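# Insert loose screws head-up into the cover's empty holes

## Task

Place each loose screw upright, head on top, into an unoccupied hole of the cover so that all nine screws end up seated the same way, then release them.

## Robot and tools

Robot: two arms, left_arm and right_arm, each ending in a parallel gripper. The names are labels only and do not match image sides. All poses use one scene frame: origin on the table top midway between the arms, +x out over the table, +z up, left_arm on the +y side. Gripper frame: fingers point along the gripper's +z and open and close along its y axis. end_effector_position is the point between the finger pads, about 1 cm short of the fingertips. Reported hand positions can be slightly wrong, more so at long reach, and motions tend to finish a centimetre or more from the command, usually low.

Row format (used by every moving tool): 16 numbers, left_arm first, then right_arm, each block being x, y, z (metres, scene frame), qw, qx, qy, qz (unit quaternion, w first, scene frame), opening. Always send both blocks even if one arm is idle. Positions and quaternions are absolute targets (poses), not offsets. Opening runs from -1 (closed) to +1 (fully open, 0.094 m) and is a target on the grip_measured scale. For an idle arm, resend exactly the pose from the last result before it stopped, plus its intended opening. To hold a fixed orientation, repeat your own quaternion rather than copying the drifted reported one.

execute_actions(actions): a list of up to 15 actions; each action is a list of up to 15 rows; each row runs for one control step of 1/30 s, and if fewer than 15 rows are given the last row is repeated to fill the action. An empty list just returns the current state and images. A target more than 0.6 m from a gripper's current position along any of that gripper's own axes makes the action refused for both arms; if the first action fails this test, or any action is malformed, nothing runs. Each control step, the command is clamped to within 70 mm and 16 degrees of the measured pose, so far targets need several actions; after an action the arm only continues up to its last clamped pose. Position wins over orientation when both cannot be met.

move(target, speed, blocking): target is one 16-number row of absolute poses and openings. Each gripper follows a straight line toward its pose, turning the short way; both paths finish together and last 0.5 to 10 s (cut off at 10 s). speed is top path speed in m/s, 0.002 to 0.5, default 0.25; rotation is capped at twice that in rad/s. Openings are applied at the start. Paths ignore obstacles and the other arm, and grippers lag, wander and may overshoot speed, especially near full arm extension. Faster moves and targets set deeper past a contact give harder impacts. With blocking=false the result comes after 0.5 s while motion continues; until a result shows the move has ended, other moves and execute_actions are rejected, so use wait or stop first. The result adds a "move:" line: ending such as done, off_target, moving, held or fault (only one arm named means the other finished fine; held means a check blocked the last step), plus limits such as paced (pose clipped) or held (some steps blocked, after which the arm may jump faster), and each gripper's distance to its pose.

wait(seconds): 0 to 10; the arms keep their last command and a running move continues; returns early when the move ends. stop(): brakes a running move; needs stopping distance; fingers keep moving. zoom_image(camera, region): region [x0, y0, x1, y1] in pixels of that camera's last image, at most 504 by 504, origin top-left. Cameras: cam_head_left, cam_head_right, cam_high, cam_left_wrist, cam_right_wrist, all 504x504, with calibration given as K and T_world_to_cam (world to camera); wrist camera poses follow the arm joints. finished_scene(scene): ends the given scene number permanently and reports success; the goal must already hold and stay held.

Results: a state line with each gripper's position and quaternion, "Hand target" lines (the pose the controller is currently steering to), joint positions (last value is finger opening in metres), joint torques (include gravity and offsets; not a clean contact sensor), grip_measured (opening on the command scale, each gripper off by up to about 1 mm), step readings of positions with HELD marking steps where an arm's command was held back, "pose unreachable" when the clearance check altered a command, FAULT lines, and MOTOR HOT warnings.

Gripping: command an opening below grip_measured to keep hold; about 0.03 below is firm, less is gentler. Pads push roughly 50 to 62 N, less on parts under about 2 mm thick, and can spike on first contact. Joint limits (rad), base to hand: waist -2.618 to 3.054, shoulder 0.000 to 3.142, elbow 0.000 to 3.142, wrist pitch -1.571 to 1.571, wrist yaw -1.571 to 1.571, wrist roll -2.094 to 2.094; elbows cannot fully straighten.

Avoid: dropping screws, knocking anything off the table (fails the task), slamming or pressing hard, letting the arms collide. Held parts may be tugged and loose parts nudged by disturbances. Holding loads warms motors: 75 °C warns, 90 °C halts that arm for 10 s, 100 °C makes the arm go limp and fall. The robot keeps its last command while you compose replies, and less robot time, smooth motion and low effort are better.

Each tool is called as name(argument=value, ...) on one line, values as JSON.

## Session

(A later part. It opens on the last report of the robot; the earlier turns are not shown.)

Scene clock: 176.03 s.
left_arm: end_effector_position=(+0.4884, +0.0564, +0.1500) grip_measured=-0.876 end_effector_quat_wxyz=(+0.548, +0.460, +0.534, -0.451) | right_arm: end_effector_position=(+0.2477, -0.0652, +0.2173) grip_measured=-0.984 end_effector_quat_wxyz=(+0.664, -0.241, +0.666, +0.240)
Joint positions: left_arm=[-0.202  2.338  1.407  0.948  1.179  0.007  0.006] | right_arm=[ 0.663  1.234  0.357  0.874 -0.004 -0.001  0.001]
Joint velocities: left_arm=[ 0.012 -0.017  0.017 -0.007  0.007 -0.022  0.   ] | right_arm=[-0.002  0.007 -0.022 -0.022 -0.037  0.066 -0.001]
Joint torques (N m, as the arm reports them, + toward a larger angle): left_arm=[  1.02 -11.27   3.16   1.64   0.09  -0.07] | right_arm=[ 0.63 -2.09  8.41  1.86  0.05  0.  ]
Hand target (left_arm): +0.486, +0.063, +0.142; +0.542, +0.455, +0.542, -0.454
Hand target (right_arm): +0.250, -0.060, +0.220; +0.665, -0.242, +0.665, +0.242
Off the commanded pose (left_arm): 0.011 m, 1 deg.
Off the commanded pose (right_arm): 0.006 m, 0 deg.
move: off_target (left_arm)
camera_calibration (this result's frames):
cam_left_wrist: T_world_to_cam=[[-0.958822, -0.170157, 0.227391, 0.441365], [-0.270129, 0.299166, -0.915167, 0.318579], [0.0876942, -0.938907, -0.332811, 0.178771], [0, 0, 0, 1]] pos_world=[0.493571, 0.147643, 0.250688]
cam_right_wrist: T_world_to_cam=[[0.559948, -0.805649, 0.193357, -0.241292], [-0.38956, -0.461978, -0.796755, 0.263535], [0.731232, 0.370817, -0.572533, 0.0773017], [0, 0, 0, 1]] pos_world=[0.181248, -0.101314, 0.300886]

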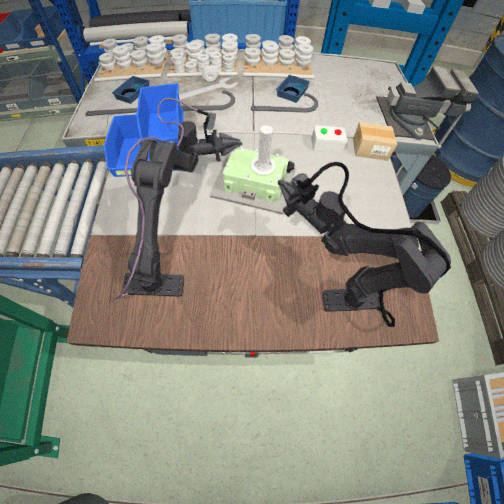

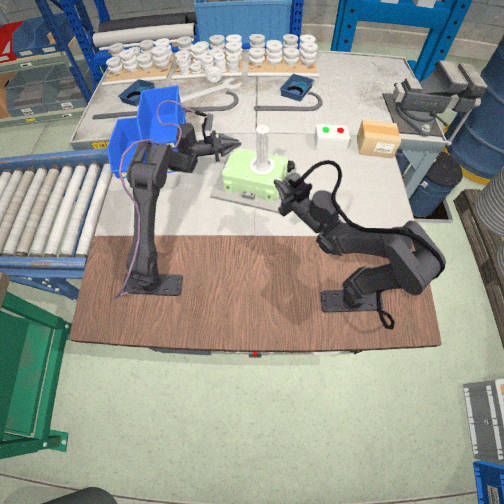

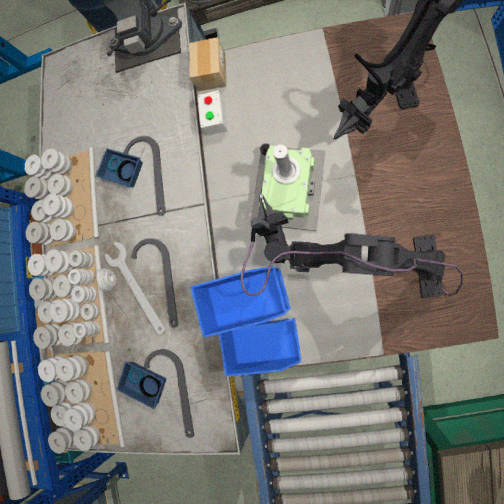

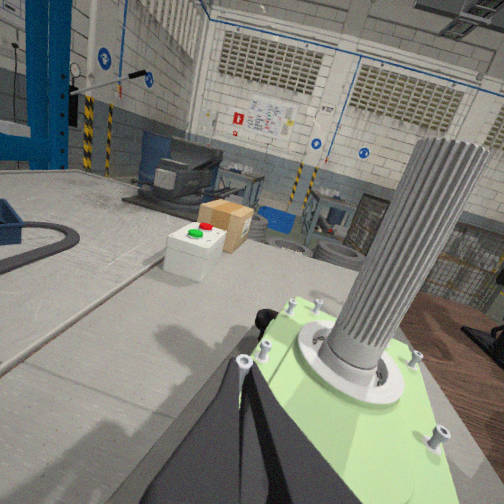

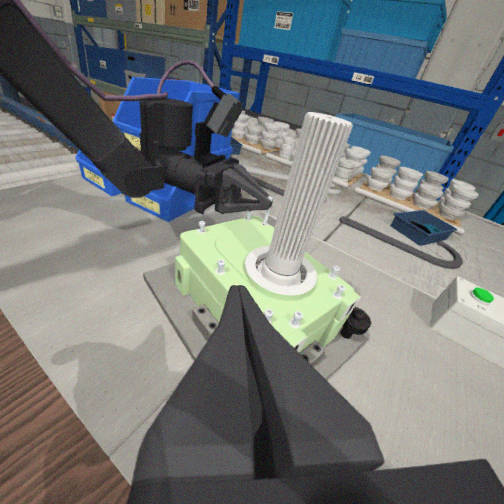

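move(target=[0.486,0.066,0.140,0.5417,0.4545,0.5417,-0.4545,-1,0.25,-0.06,0.22,0.6645,-0.2418,0.6645,0.2418,-1], speed=0.01)

zoom_image(camera="cam_right_wrist", region=[170,170,290,260])

Scene clock: 186.10 s.
left_arm: end_effector_position=(+0.4877, +0.0597, +0.1487) grip_measured=-0.876 end_effector_quat_wxyz=(+0.550, +0.460, +0.533, -0.449) | right_arm: end_effector_position=(+0.2477, -0.0652, +0.2173) grip_measured=-0.984 end_effector_quat_wxyz=(+0.664, -0.241, +0.666, +0.240)
Joint positions: left_arm=[-0.196  2.338  1.396  0.964  1.183  0.007  0.006] | right_arm=[ 0.663  1.234  0.357  0.874 -0.004 -0.001  0.001]
Joint velocities: left_arm=[-0.002  0.007 -0.017  0.022 -0.007  0.022 -0.001] | right_arm=[ 0.012 -0.007 -0.027 -0.007 -0.007  0.037 -0.   ]
Joint torques (N m, as the arm reports them, + toward a larger angle): left_arm=[  1.04 -10.99   3.62   1.5    0.11  -0.07] | right_arm=[ 0.65 -2.12  8.44  1.86  0.05  0.  ]
Hand target (left_arm): +0.486, +0.066, +0.140; +0.542, +0.454, +0.542, -0.454
Hand target (right_arm): +0.250, -0.060, +0.220; +0.664, -0.242, +0.664, +0.242
Off the commanded pose (left_arm): 0.011 m, 2 deg.
Off the commanded pose (right_arm): 0.006 m, 0 deg.
move: off_target (left_arm)
camera_calibration (this result's frames):
cam_left_wrist: T_world_to_cam=[[-0.959607, -0.172074, 0.222586, 0.442756], [-0.266022, 0.297429, -0.916934, 0.314611], [0.0915771, -0.93911, -0.33119, 0.179314], [0, 0, 0, 1]] pos_world=[0.492144, 0.151008, 0.249313]
cam_right_wrist: T_world_to_cam=[[0.559948, -0.805649, 0.193357, -0.241292], [-0.38956, -0.461978, -0.796755, 0.263535], [0.731232, 0.370817, -0.572533, 0.0773017], [0, 0, 0, 1]] pos_world=[0.181248, -0.101314, 0.300886]

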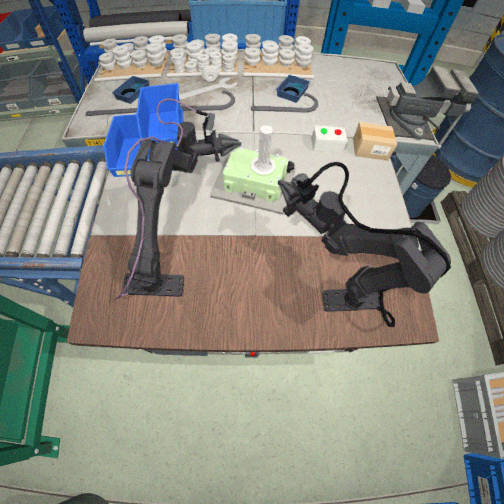

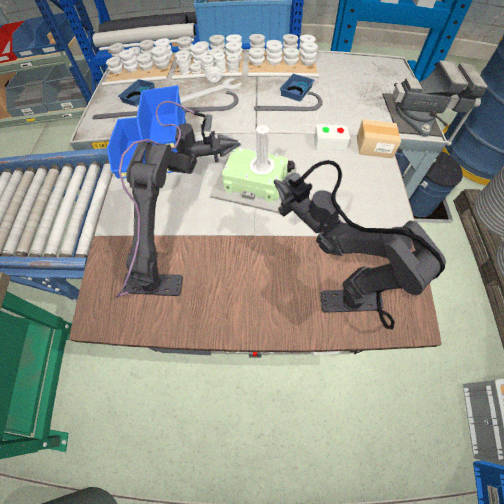

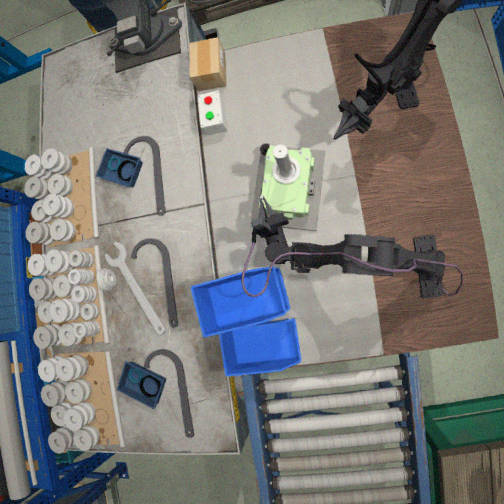

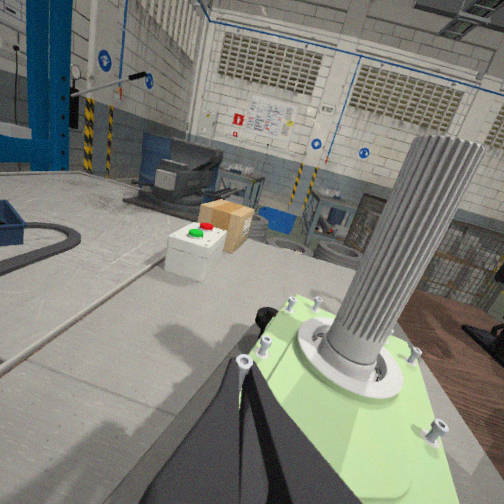

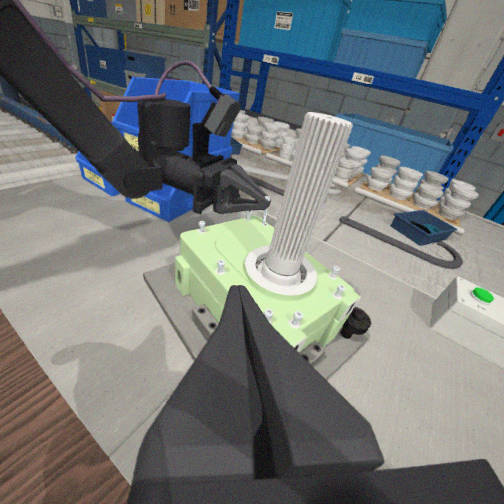

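Region (170, 170, 290, 260) of cam_right_wrist's 504x504 image, scaled by 4.200, with more detail than that image has; it fills the top 378 rows of this view, and the rest is white.

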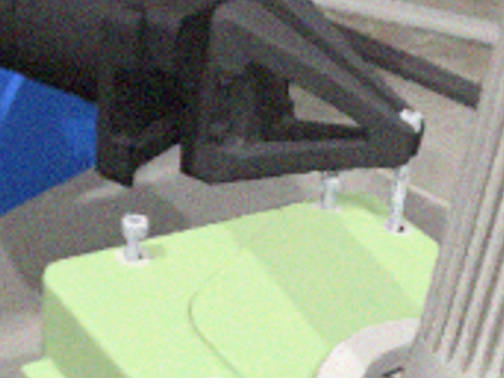

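move(target=[0.489,0.060,0.134,0.5417,0.4545,0.5417,-0.4545,-1,0.25,-0.06,0.22,0.6645,-0.2418,0.6645,0.2418,-1], speed=0.01)

zoom_image(camera="cam_right_wrist", region=[170,170,290,260])

Scene clock: 187.93 s.
left_arm: end_effector_position=(+0.4874, +0.0596, +0.1480) grip_measured=-0.876 end_effector_quat_wxyz=(+0.555, +0.464, +0.527, -0.447) | right_arm: end_effector_position=(+0.2477, -0.0652, +0.2173) grip_measured=-0.984 end_effector_quat_wxyz=(+0.664, -0.241, +0.666, +0.240)
Joint positions: left_arm=[-0.196  2.346  1.395  0.99   1.185  0.007  0.006] | right_arm=[ 0.663  1.234  0.357  0.874 -0.004 -0.001  0.001]
Joint velocities: left_arm=[-0.012 -0.002 -0.007  0.066  0.007  0.037  0.001] | right_arm=[-0.002 -0.007  0.007  0.081 -0.037 -0.022  0.   ]
Joint torques (N m, as the arm reports them, + toward a larger angle): left_arm=[ 0.13 -9.78  5.02  1.31 -0.05 -0.07] | right_arm=[ 0.63 -2.12  8.45  1.85  0.05  0.  ]
Hand target (left_arm): +0.489, +0.060, +0.134; +0.542, +0.454, +0.542, -0.455
Hand target (right_arm): +0.250, -0.060, +0.220; +0.664, -0.242, +0.664, +0.242
Off the commanded pose (left_arm): 0.014 m, 3 deg.
Off the commanded pose (right_arm): 0.006 m, 0 deg.
move: off_target (left_arm)
camera_calibration (this result's frames):
cam_left_wrist: T_world_to_cam=[[-0.963604, -0.169106, 0.207051, 0.446659], [-0.249904, 0.294729, -0.922325, 0.306977], [0.0949462, -0.940499, -0.326262, 0.176732], [0, 0, 0, 1]] pos_world=[0.490337, 0.151273, 0.248312]
cam_right_wrist: T_world_to_cam=[[0.559948, -0.805649, 0.193357, -0.241292], [-0.38956, -0.461978, -0.796755, 0.263535], [0.731232, 0.370817, -0.572533, 0.0773017], [0, 0, 0, 1]] pos_world=[0.181248, -0.101314, 0.300886]

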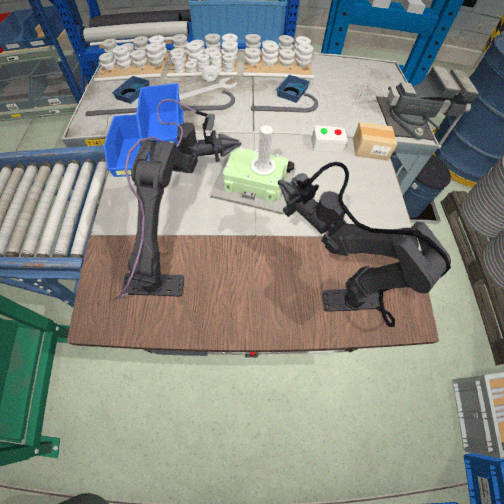

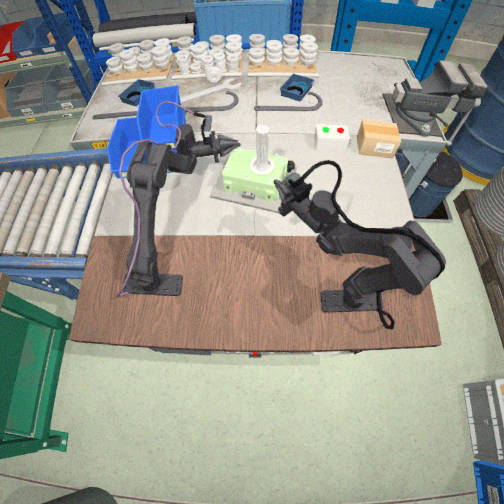

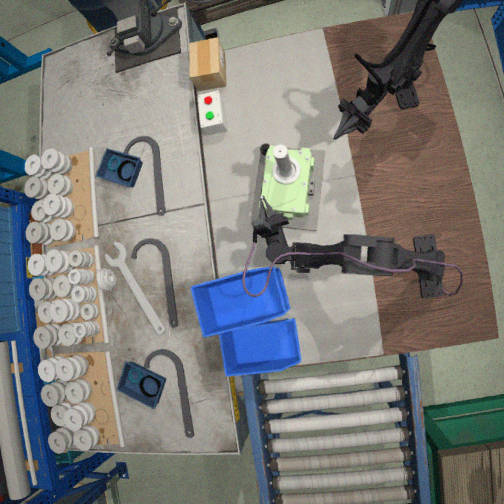

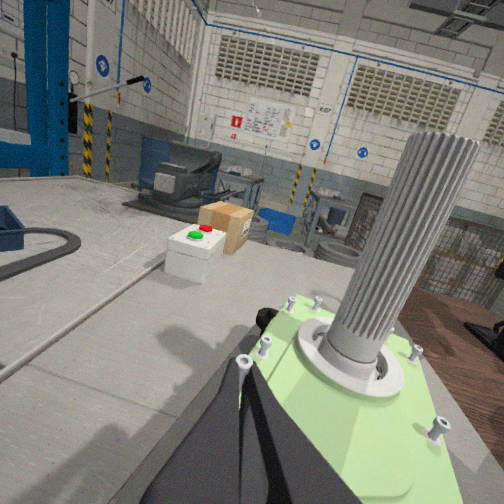

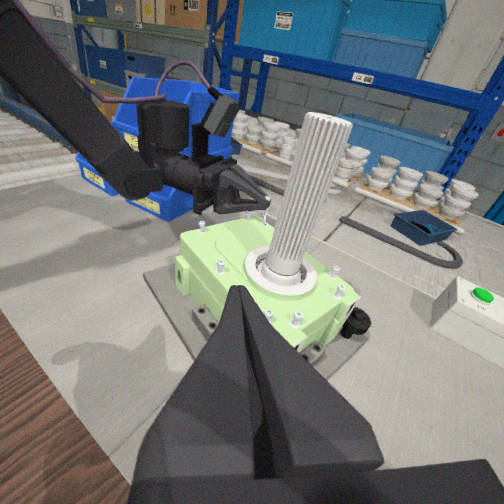

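Region (170, 170, 290, 260) of cam_right_wrist's 504x504 image, scaled by 4.200, with more detail than that image has; it fills the top 378 rows of this view, and the rest is white.

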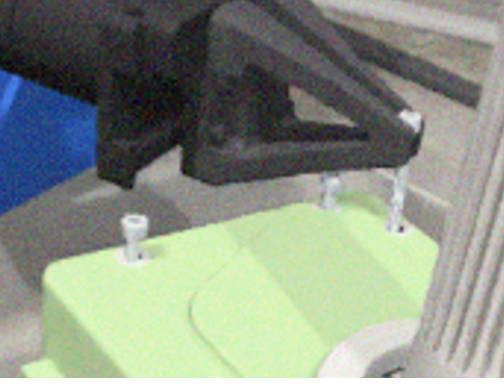

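Resting on rim; slide −y slowly under pressure.

move(target=[0.489,0.052,0.138,0.5417,0.4545,0.5417,-0.4545,-1,0.25,-0.06,0.22,0.6645,-0.2418,0.6645,0.2418,-1], speed=0.005)

zoom_image(camera="cam_right_wrist", region=[170,170,290,260])

Scene clock: 192.83 s.
left_arm: end_effector_position=(+0.4874, +0.0596, +0.1483) grip_measured=-0.876 end_effector_quat_wxyz=(+0.555, +0.464, +0.526, -0.447) | right_arm: end_effector_position=(+0.2477, -0.0652, +0.2173) grip_measured=-0.984 end_effector_quat_wxyz=(+0.664, -0.241, +0.666, +0.240)
Joint positions: left_arm=[-0.196  2.346  1.395  0.992  1.185  0.006  0.006] | right_arm=[ 0.663  1.234  0.357  0.874 -0.004 -0.001  0.001]
Joint velocities: left_arm=[ 0.017  0.007 -0.012  0.066  0.066  0.037 -0.001] | right_arm=[-0.007 -0.022  0.012 -0.007  0.051 -0.007 -0.   ]
Joint torques (N m, as the arm reports them, + toward a larger angle): left_arm=[ -1.32 -10.09   5.75   1.17  -0.26  -0.07] | right_arm=[ 0.61 -2.1   8.45  1.85  0.05  0.  ]
Hand target (left_arm): +0.488, +0.052, +0.138; +0.542, +0.454, +0.542, -0.454
Hand target (right_arm): +0.250, -0.060, +0.220; +0.664, -0.242, +0.664, +0.242
Off the commanded pose (left_arm): 0.013 m, 3 deg.
Off the commanded pose (right_arm): 0.006 m, 0 deg.
move: off_target (left_arm)
camera_calibration (this result's frames):
cam_left_wrist: T_world_to_cam=[[-0.963989, -0.168986, 0.205351, 0.447015], [-0.248186, 0.294222, -0.92295, 0.306549], [0.0955473, -0.940679, -0.325566, 0.176452], [0, 0, 0, 1]] pos_world=[0.490139, 0.151331, 0.248581]
cam_right_wrist: T_world_to_cam=[[0.559948, -0.805649, 0.193357, -0.241292], [-0.38956, -0.461978, -0.796755, 0.263535], [0.731232, 0.370817, -0.572533, 0.0773017], [0, 0, 0, 1]] pos_world=[0.181248, -0.101314, 0.300886]

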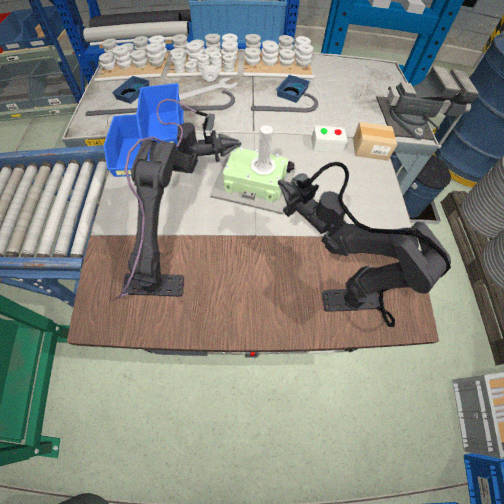

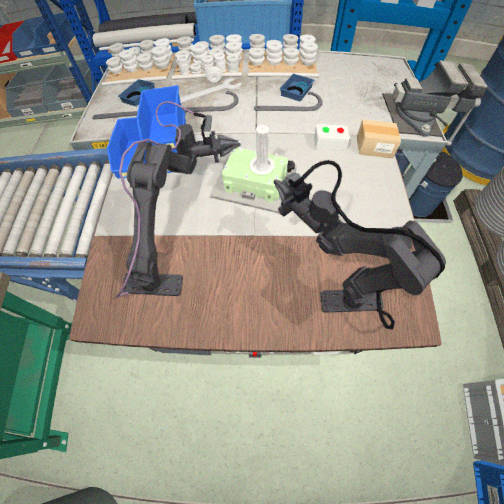

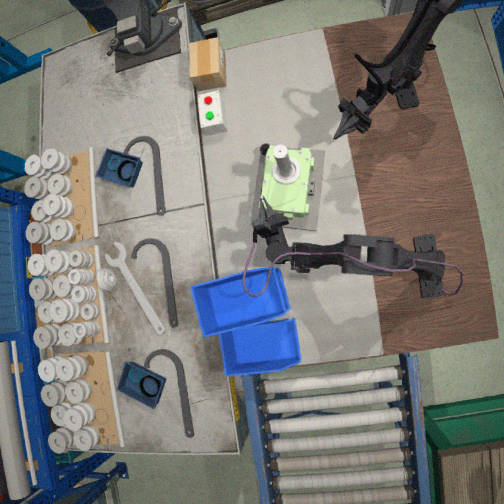

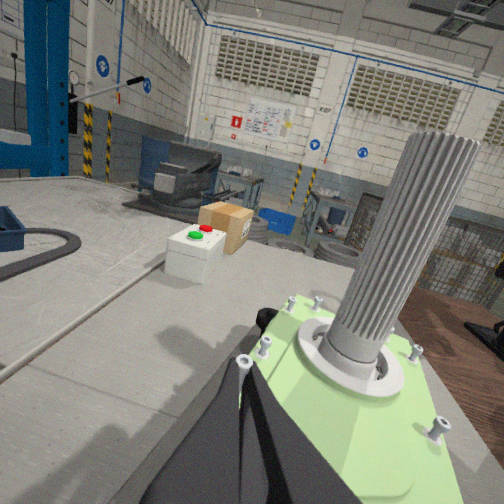

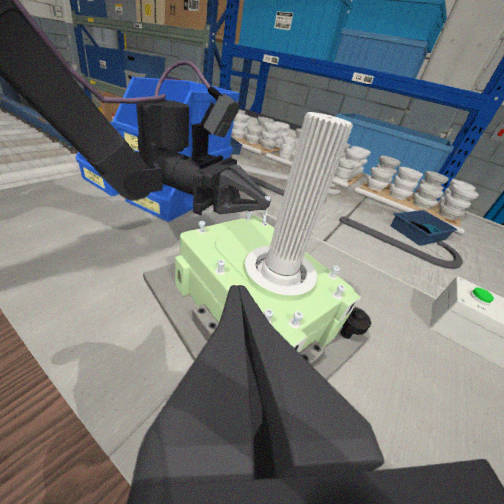

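Region (170, 170, 290, 260) of cam_right_wrist's 504x504 image, scaled by 4.200, with more detail than that image has; it fills the top 378 rows of this view, and the rest is white.

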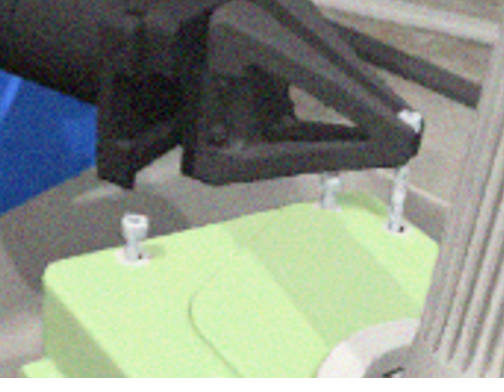

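move(target=[0.489,0.048,0.138,0.5417,0.4545,0.5417,-0.4545,-1,0.25,-0.06,0.22,0.6645,-0.2418,0.6645,0.2418,-1], speed=0.01)

zoom_image(camera="cam_right_wrist", region=[170,170,290,260])

Scene clock: 195.53 s.
left_arm: end_effector_position=(+0.4876, +0.0560, +0.1484) grip_measured=-0.876 end_effector_quat_wxyz=(+0.557, +0.462, +0.528, -0.445) | right_arm: end_effector_position=(+0.2477, -0.0652, +0.2173) grip_measured=-0.984 end_effector_quat_wxyz=(+0.664, -0.241, +0.666, +0.240)
Joint positions: left_arm=[-0.204  2.346  1.395  0.992  1.171  0.006  0.006] | right_arm=[ 0.663  1.234  0.357  0.874 -0.004 -0.001  0.001]
Joint velocities: left_arm=[ 0.007 -0.007 -0.012 -0.022 -0.007 -0.007 -0.   ] | right_arm=[ 0.012 -0.002  0.022 -0.037  0.007  0.066  0.001]
Joint torques (N m, as the arm reports them, + toward a larger angle): left_arm=[-1.33 -9.91  6.12  1.15 -0.17 -0.08] | right_arm=[ 0.64 -2.11  8.45  1.86  0.06  0.  ]
Hand target (left_arm): +0.488, +0.048, +0.138; +0.542, +0.454, +0.542, -0.454
Hand target (right_arm): +0.250, -0.060, +0.220; +0.664, -0.242, +0.664, +0.242
Off the commanded pose (left_arm): 0.013 m, 3 deg.
Off the commanded pose (right_arm): 0.006 m, 0 deg.
move: off_target (left_arm)
camera_calibration (this result's frames):
cam_left_wrist: T_world_to_cam=[[-0.962839, -0.174752, 0.20592, 0.446294], [-0.250435, 0.292241, -0.922972, 0.308928], [0.101113, -0.940243, -0.325145, 0.170227], [0, 0, 0, 1]] pos_world=[0.489863, 0.147763, 0.24858]
cam_right_wrist: T_world_to_cam=[[0.559948, -0.805649, 0.193357, -0.241292], [-0.38956, -0.461978, -0.796755, 0.263535], [0.731232, 0.370817, -0.572533, 0.0773017], [0, 0, 0, 1]] pos_world=[0.181248, -0.101314, 0.300886]

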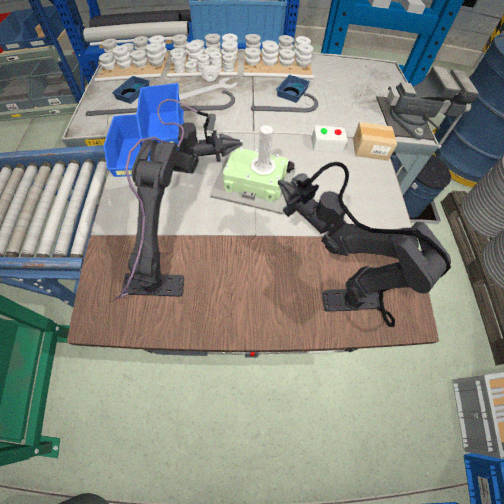

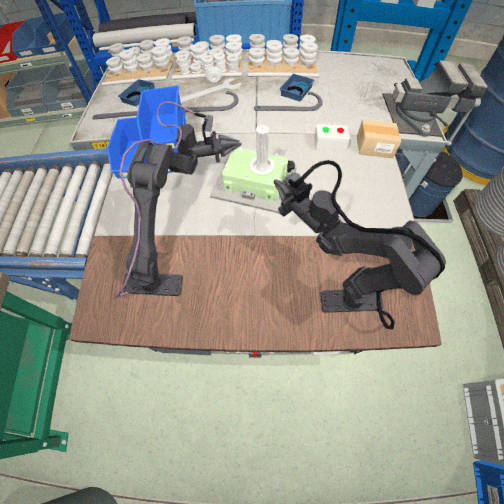

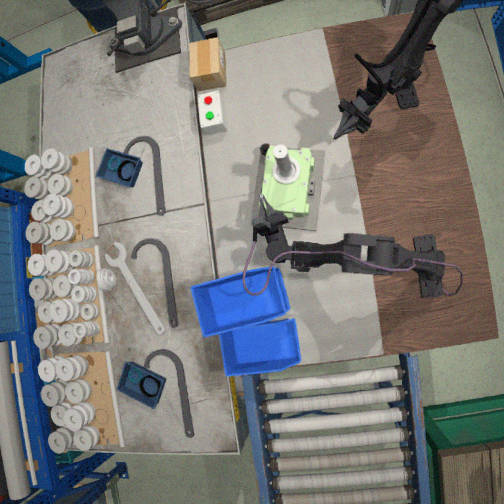

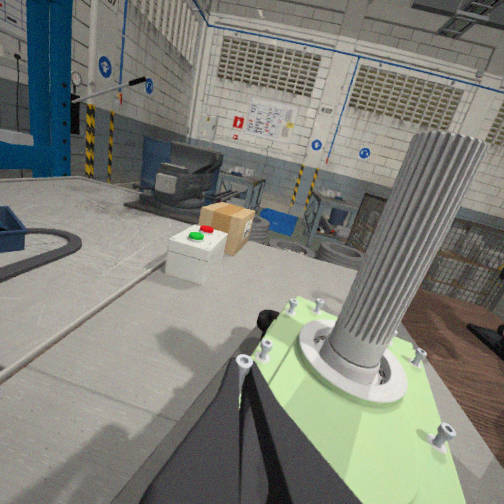

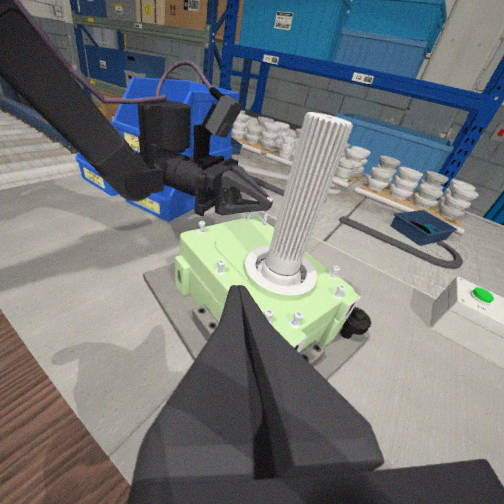

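Region (170, 170, 290, 260) of cam_right_wrist's 504x504 image, scaled by 4.200, with more detail than that image has; it fills the top 378 rows of this view, and the rest is white.

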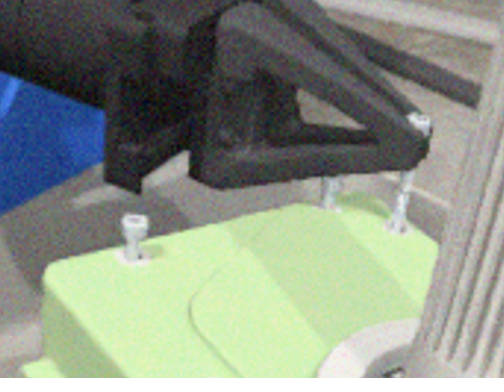

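move(target=[0.488,0.056,0.150,0.5417,0.4545,0.5417,-0.4545,-0.6,0.25,-0.06,0.22,0.6645,-0.2418,0.6645,0.2418,-1], speed=0.02)

move(target=[0.488,0.07,0.22,0.5417,0.4545,0.5417,-0.4545,-0.6,0.25,-0.06,0.22,0.6645,-0.2418,0.6645,0.2418,-1], speed=0.08)

zoom_image(camera="cam_right_wrist", region=[170,170,290,260])

zoom_image(camera="cam_head_left", region=[210,130,300,210])

Scene clock: 197.13 s.
left_arm: end_effector_position=(+0.4877, +0.0559, +0.1421) grip_measured=-0.602 end_effector_quat_wxyz=(+0.543, +0.455, +0.542, -0.453) | right_arm: end_effector_position=(+0.2477, -0.0652, +0.2173) grip_measured=-0.984 end_effector_quat_wxyz=(+0.664, -0.241, +0.666, +0.240)
Joint positions: left_arm=[-0.204  2.346  1.395  0.947  1.171  0.006  0.019] | right_arm=[ 0.663  1.234  0.357  0.874 -0.004 -0.001  0.001]
Joint velocities: left_arm=[ 0.017 -0.002  0.007 -0.081  0.051  0.007 -0.   ] | right_arm=[-0.012 -0.007  0.007  0.081 -0.081 -0.066  0.001]
Joint torques (N m, as the arm reports them, + toward a larger angle): left_arm=[  0.07 -12.53   5.52   1.37   0.04  -0.07] | right_arm=[ 0.63 -2.09  8.45  1.85  0.05  0.  ]
Hand target (left_arm): +0.488, +0.056, +0.150; +0.542, +0.454, +0.542, -0.455
Hand target (right_arm): +0.250, -0.060, +0.220; +0.664, -0.242, +0.664, +0.242
Off the commanded pose (left_arm): 0.008 m, 0 deg.
Off the commanded pose (right_arm): 0.006 m, 0 deg.
move: done
camera_calibration (this result's frames):
cam_left_wrist: T_world_to_cam=[[-0.952911, -0.176997, 0.246237, 0.437242], [-0.29064, 0.301334, -0.908145, 0.320148], [0.0865395, -0.936947, -0.338586, 0.176981], [0, 0, 0, 1]] pos_world=[0.494385, 0.146741, 0.242999]
cam_right_wrist: T_world_to_cam=[[0.559948, -0.805649, 0.193357, -0.241292], [-0.38956, -0.461978, -0.796755, 0.263535], [0.731232, 0.370817, -0.572533, 0.0773017], [0, 0, 0, 1]] pos_world=[0.181248, -0.101314, 0.300886]

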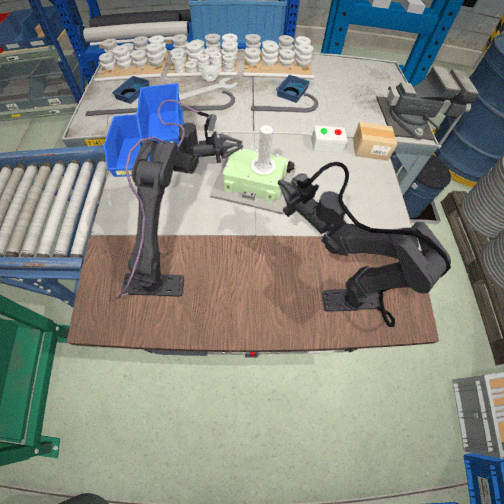

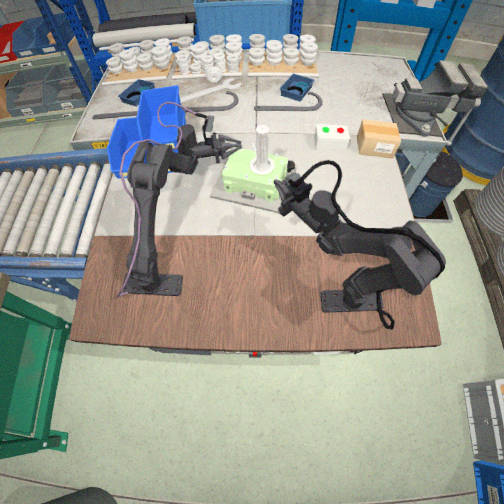

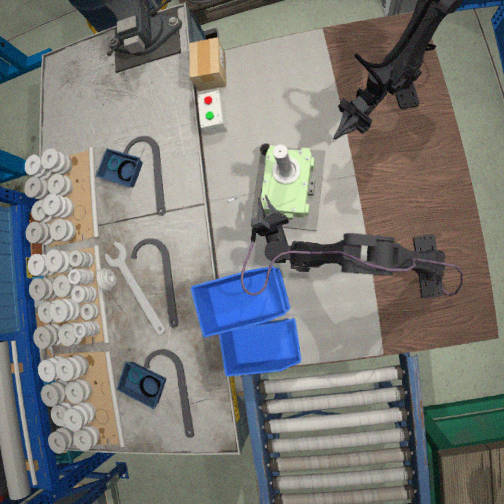

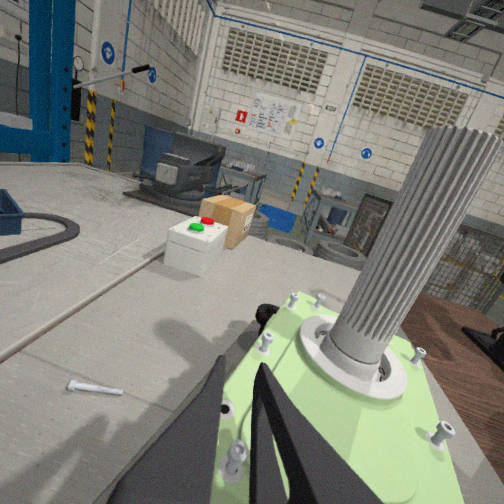

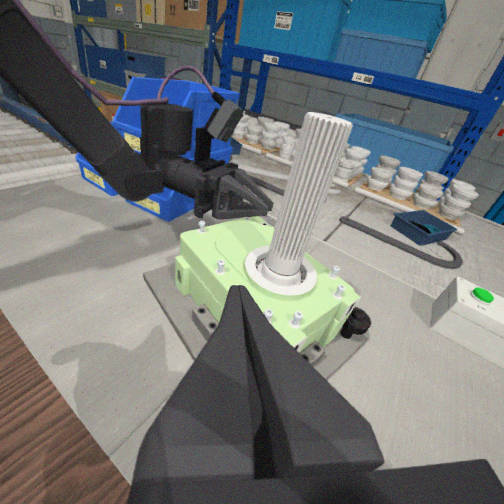

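Scene clock: 198.70 s.
left_arm: end_effector_position=(+0.4854, +0.0652, +0.2027) grip_measured=-0.602 end_effector_quat_wxyz=(+0.534, +0.449, +0.550, -0.459) | right_arm: end_effector_position=(+0.2477, -0.0652, +0.2173) grip_measured=-0.984 end_effector_quat_wxyz=(+0.664, -0.241, +0.666, +0.240)
Joint positions: left_arm=[-0.186  2.194  1.427  0.741  1.191 -0.001  0.019] | right_arm=[ 0.663  1.234  0.357  0.874 -0.004 -0.001  0.001]
Joint velocities: left_arm=[-0.017 -0.002 -0.017 -0.037 -0.007 -0.125 -0.001] | right_arm=[ 0.002 -0.002  0.012 -0.007 -0.022 -0.051 -0.002]
Joint torques (N m, as the arm reports them, + toward a larger angle): left_arm=[  0.98 -12.39   7.46   1.38   0.15  -0.02] | right_arm=[ 0.63 -2.12  8.43  1.86  0.05  0.  ]
Hand target (left_arm): +0.487, +0.070, +0.220; +0.542, +0.454, +0.541, -0.454
Hand target (right_arm): +0.250, -0.060, +0.220; +0.664, -0.242, +0.664, +0.242
Off the commanded pose (left_arm): 0.018 m, 2 deg.
Off the commanded pose (right_arm): 0.006 m, 0 deg.
move: off_target (left_arm)
camera_calibration (this result's frames):
cam_left_wrist: T_world_to_cam=[[-0.945622, -0.176758, 0.273048, 0.412789], [-0.316343, 0.304478, -0.898454, 0.382042], [0.0756718, -0.935975, -0.343838, 0.212692], [0, 0, 0, 1]] pos_world=[0.495104, 0.155715, 0.303668]
cam_right_wrist: T_world_to_cam=[[0.559948, -0.805649, 0.193357, -0.241292], [-0.38956, -0.461978, -0.796755, 0.263535], [0.731232, 0.370817, -0.572533, 0.0773017], [0, 0, 0, 1]] pos_world=[0.181248, -0.101314, 0.300886]

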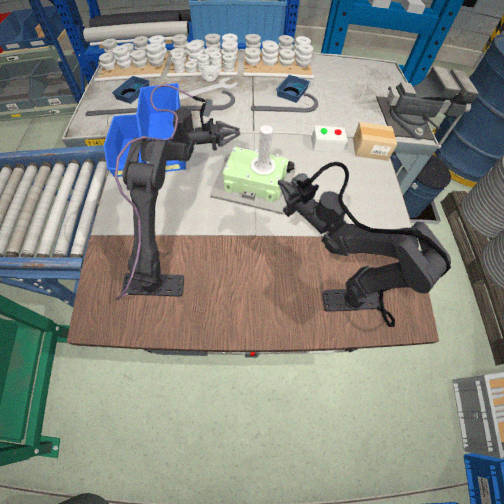

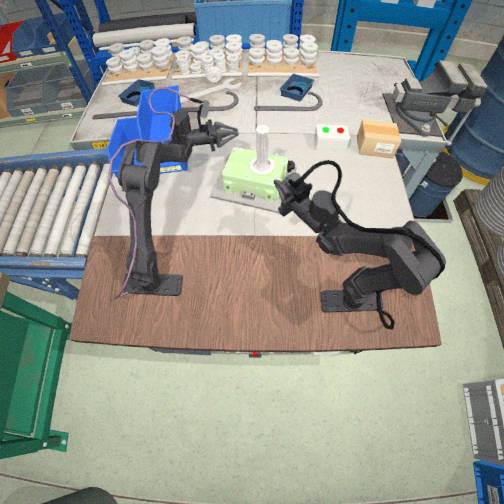

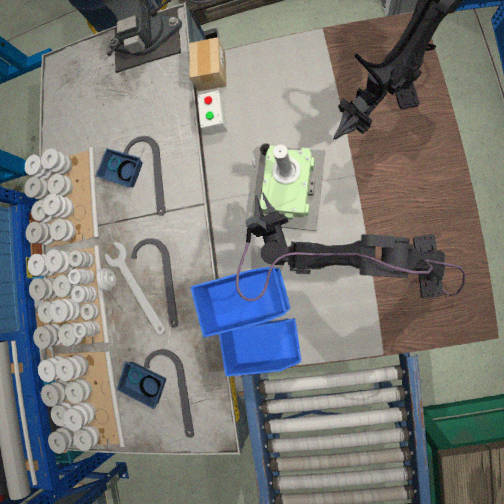

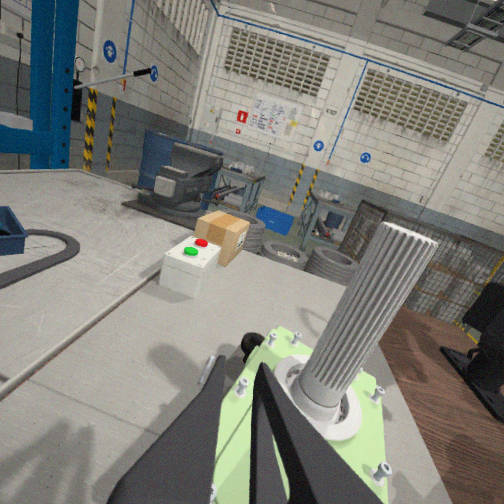

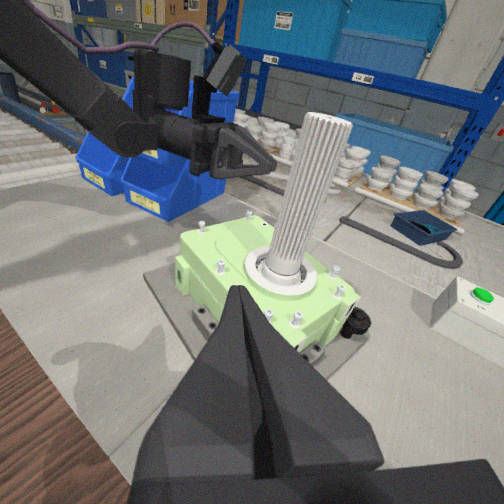

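Region (170, 170, 290, 260) of cam_right_wrist's 504x504 image, scaled by 4.200, with more detail than that image has; it fills the top 378 rows of this view, and the rest is white.

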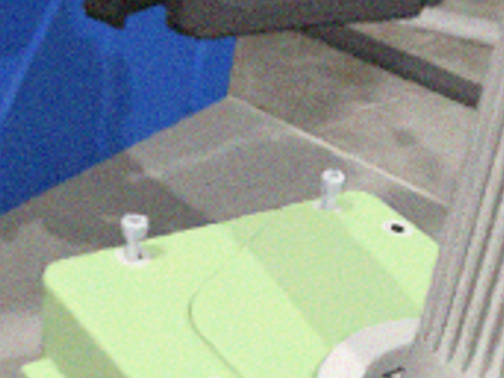

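Region (210, 130, 300, 210) of cam_head_left's 504x504 image, scaled by 5.600, with more detail than that image has.

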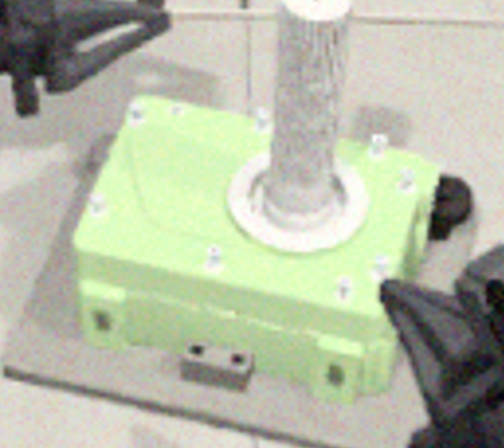

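move(target=[0.56,0.06,0.22,0.5417,0.4545,0.5417,-0.4545,-0.6,0.25,-0.06,0.22,0.6645,-0.2418,0.6645,0.2418,-1], speed=0.1)

zoom_image(camera="cam_high", region=[200,120,320,220])

Scene clock: 200.20 s.
left_arm: end_effector_position=(+0.5566, +0.0550, +0.2177) grip_measured=-0.602 end_effector_quat_wxyz=(+0.541, +0.452, +0.543, -0.455) | right_arm: end_effector_position=(+0.2477, -0.0652, +0.2173) grip_measured=-0.984 end_effector_quat_wxyz=(+0.664, -0.241, +0.666, +0.240)
Joint positions: left_arm=[-0.177  2.441  1.913  0.531  1.198 -0.008  0.019] | right_arm=[ 0.663  1.234  0.357  0.874 -0.004 -0.001  0.001]
Joint velocities: left_arm=[-0.012  0.007  0.012  0.066  0.007  0.007 -0.   ] | right_arm=[ 0.007  0.007  0.007  0.007 -0.066 -0.022  0.001]
Joint torques (N m, as the arm reports them, + toward a larger angle): left_arm=[  0.88 -12.12   8.12   1.37   0.12   0.02] | right_arm=[ 0.63 -2.12  8.39  1.84  0.06  0.  ]
Hand target (left_arm): +0.560, +0.060, +0.220; +0.542, +0.454, +0.542, -0.455
Hand target (right_arm): +0.250, -0.060, +0.220; +0.664, -0.242, +0.664, +0.242
Off the commanded pose (left_arm): 0.006 m, 0 deg.
Off the commanded pose (right_arm): 0.006 m, 0 deg.
move: done
camera_calibration (this result's frames):
cam_left_wrist: T_world_to_cam=[[-0.95102, -0.176, 0.254135, 0.481307], [-0.297498, 0.297702, -0.907121, 0.412972], [0.0839966, -0.938295, -0.335481, 0.196532], [0, 0, 0, 1]] pos_world=[0.564083, 0.146172, 0.318231]
cam_right_wrist: T_world_to_cam=[[0.559948, -0.805649, 0.193357, -0.241292], [-0.38956, -0.461978, -0.796755, 0.263535], [0.731232, 0.370817, -0.572533, 0.0773017], [0, 0, 0, 1]] pos_world=[0.181248, -0.101314, 0.300886]

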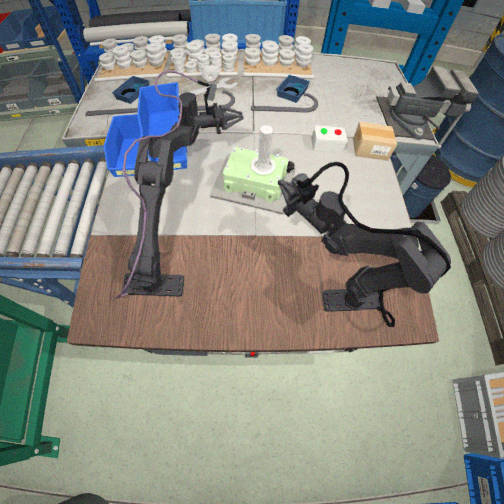

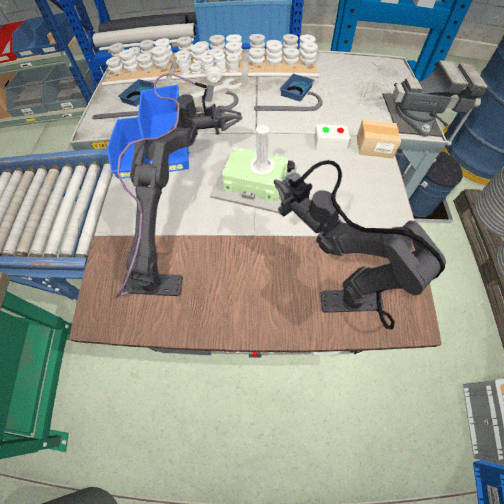

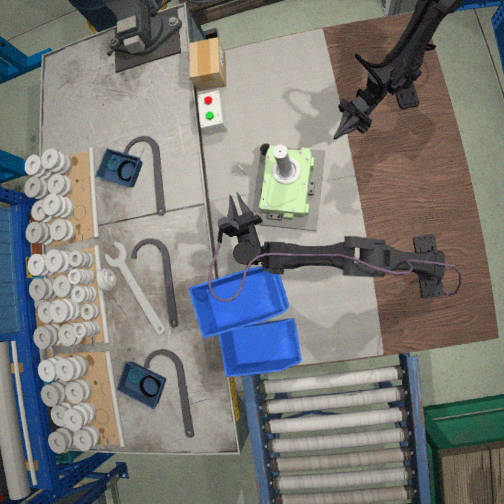

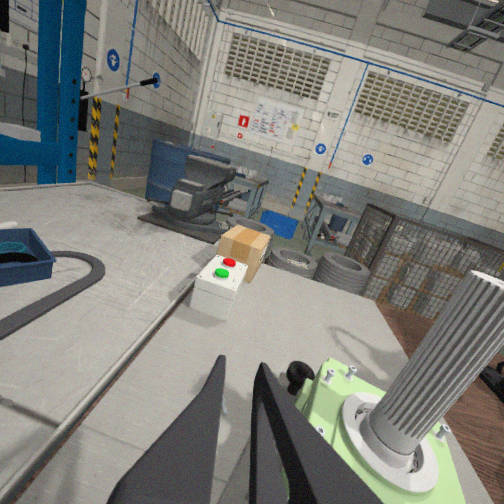

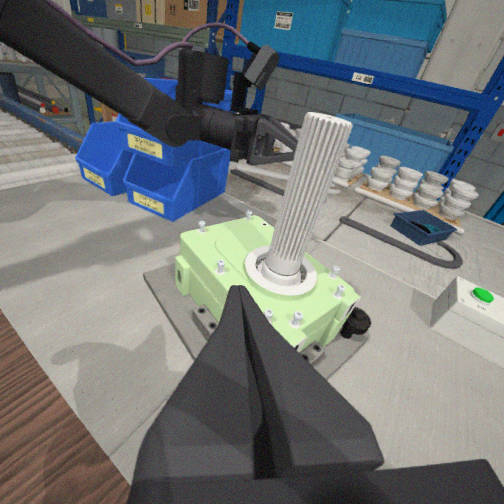

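Region (200, 120, 320, 220) of cam_high's 504x504 image, scaled by 4.200, with more detail than that image has.

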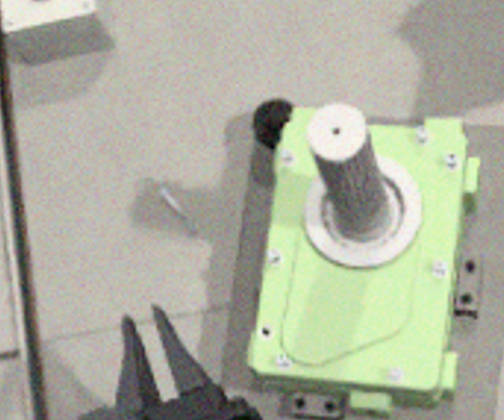

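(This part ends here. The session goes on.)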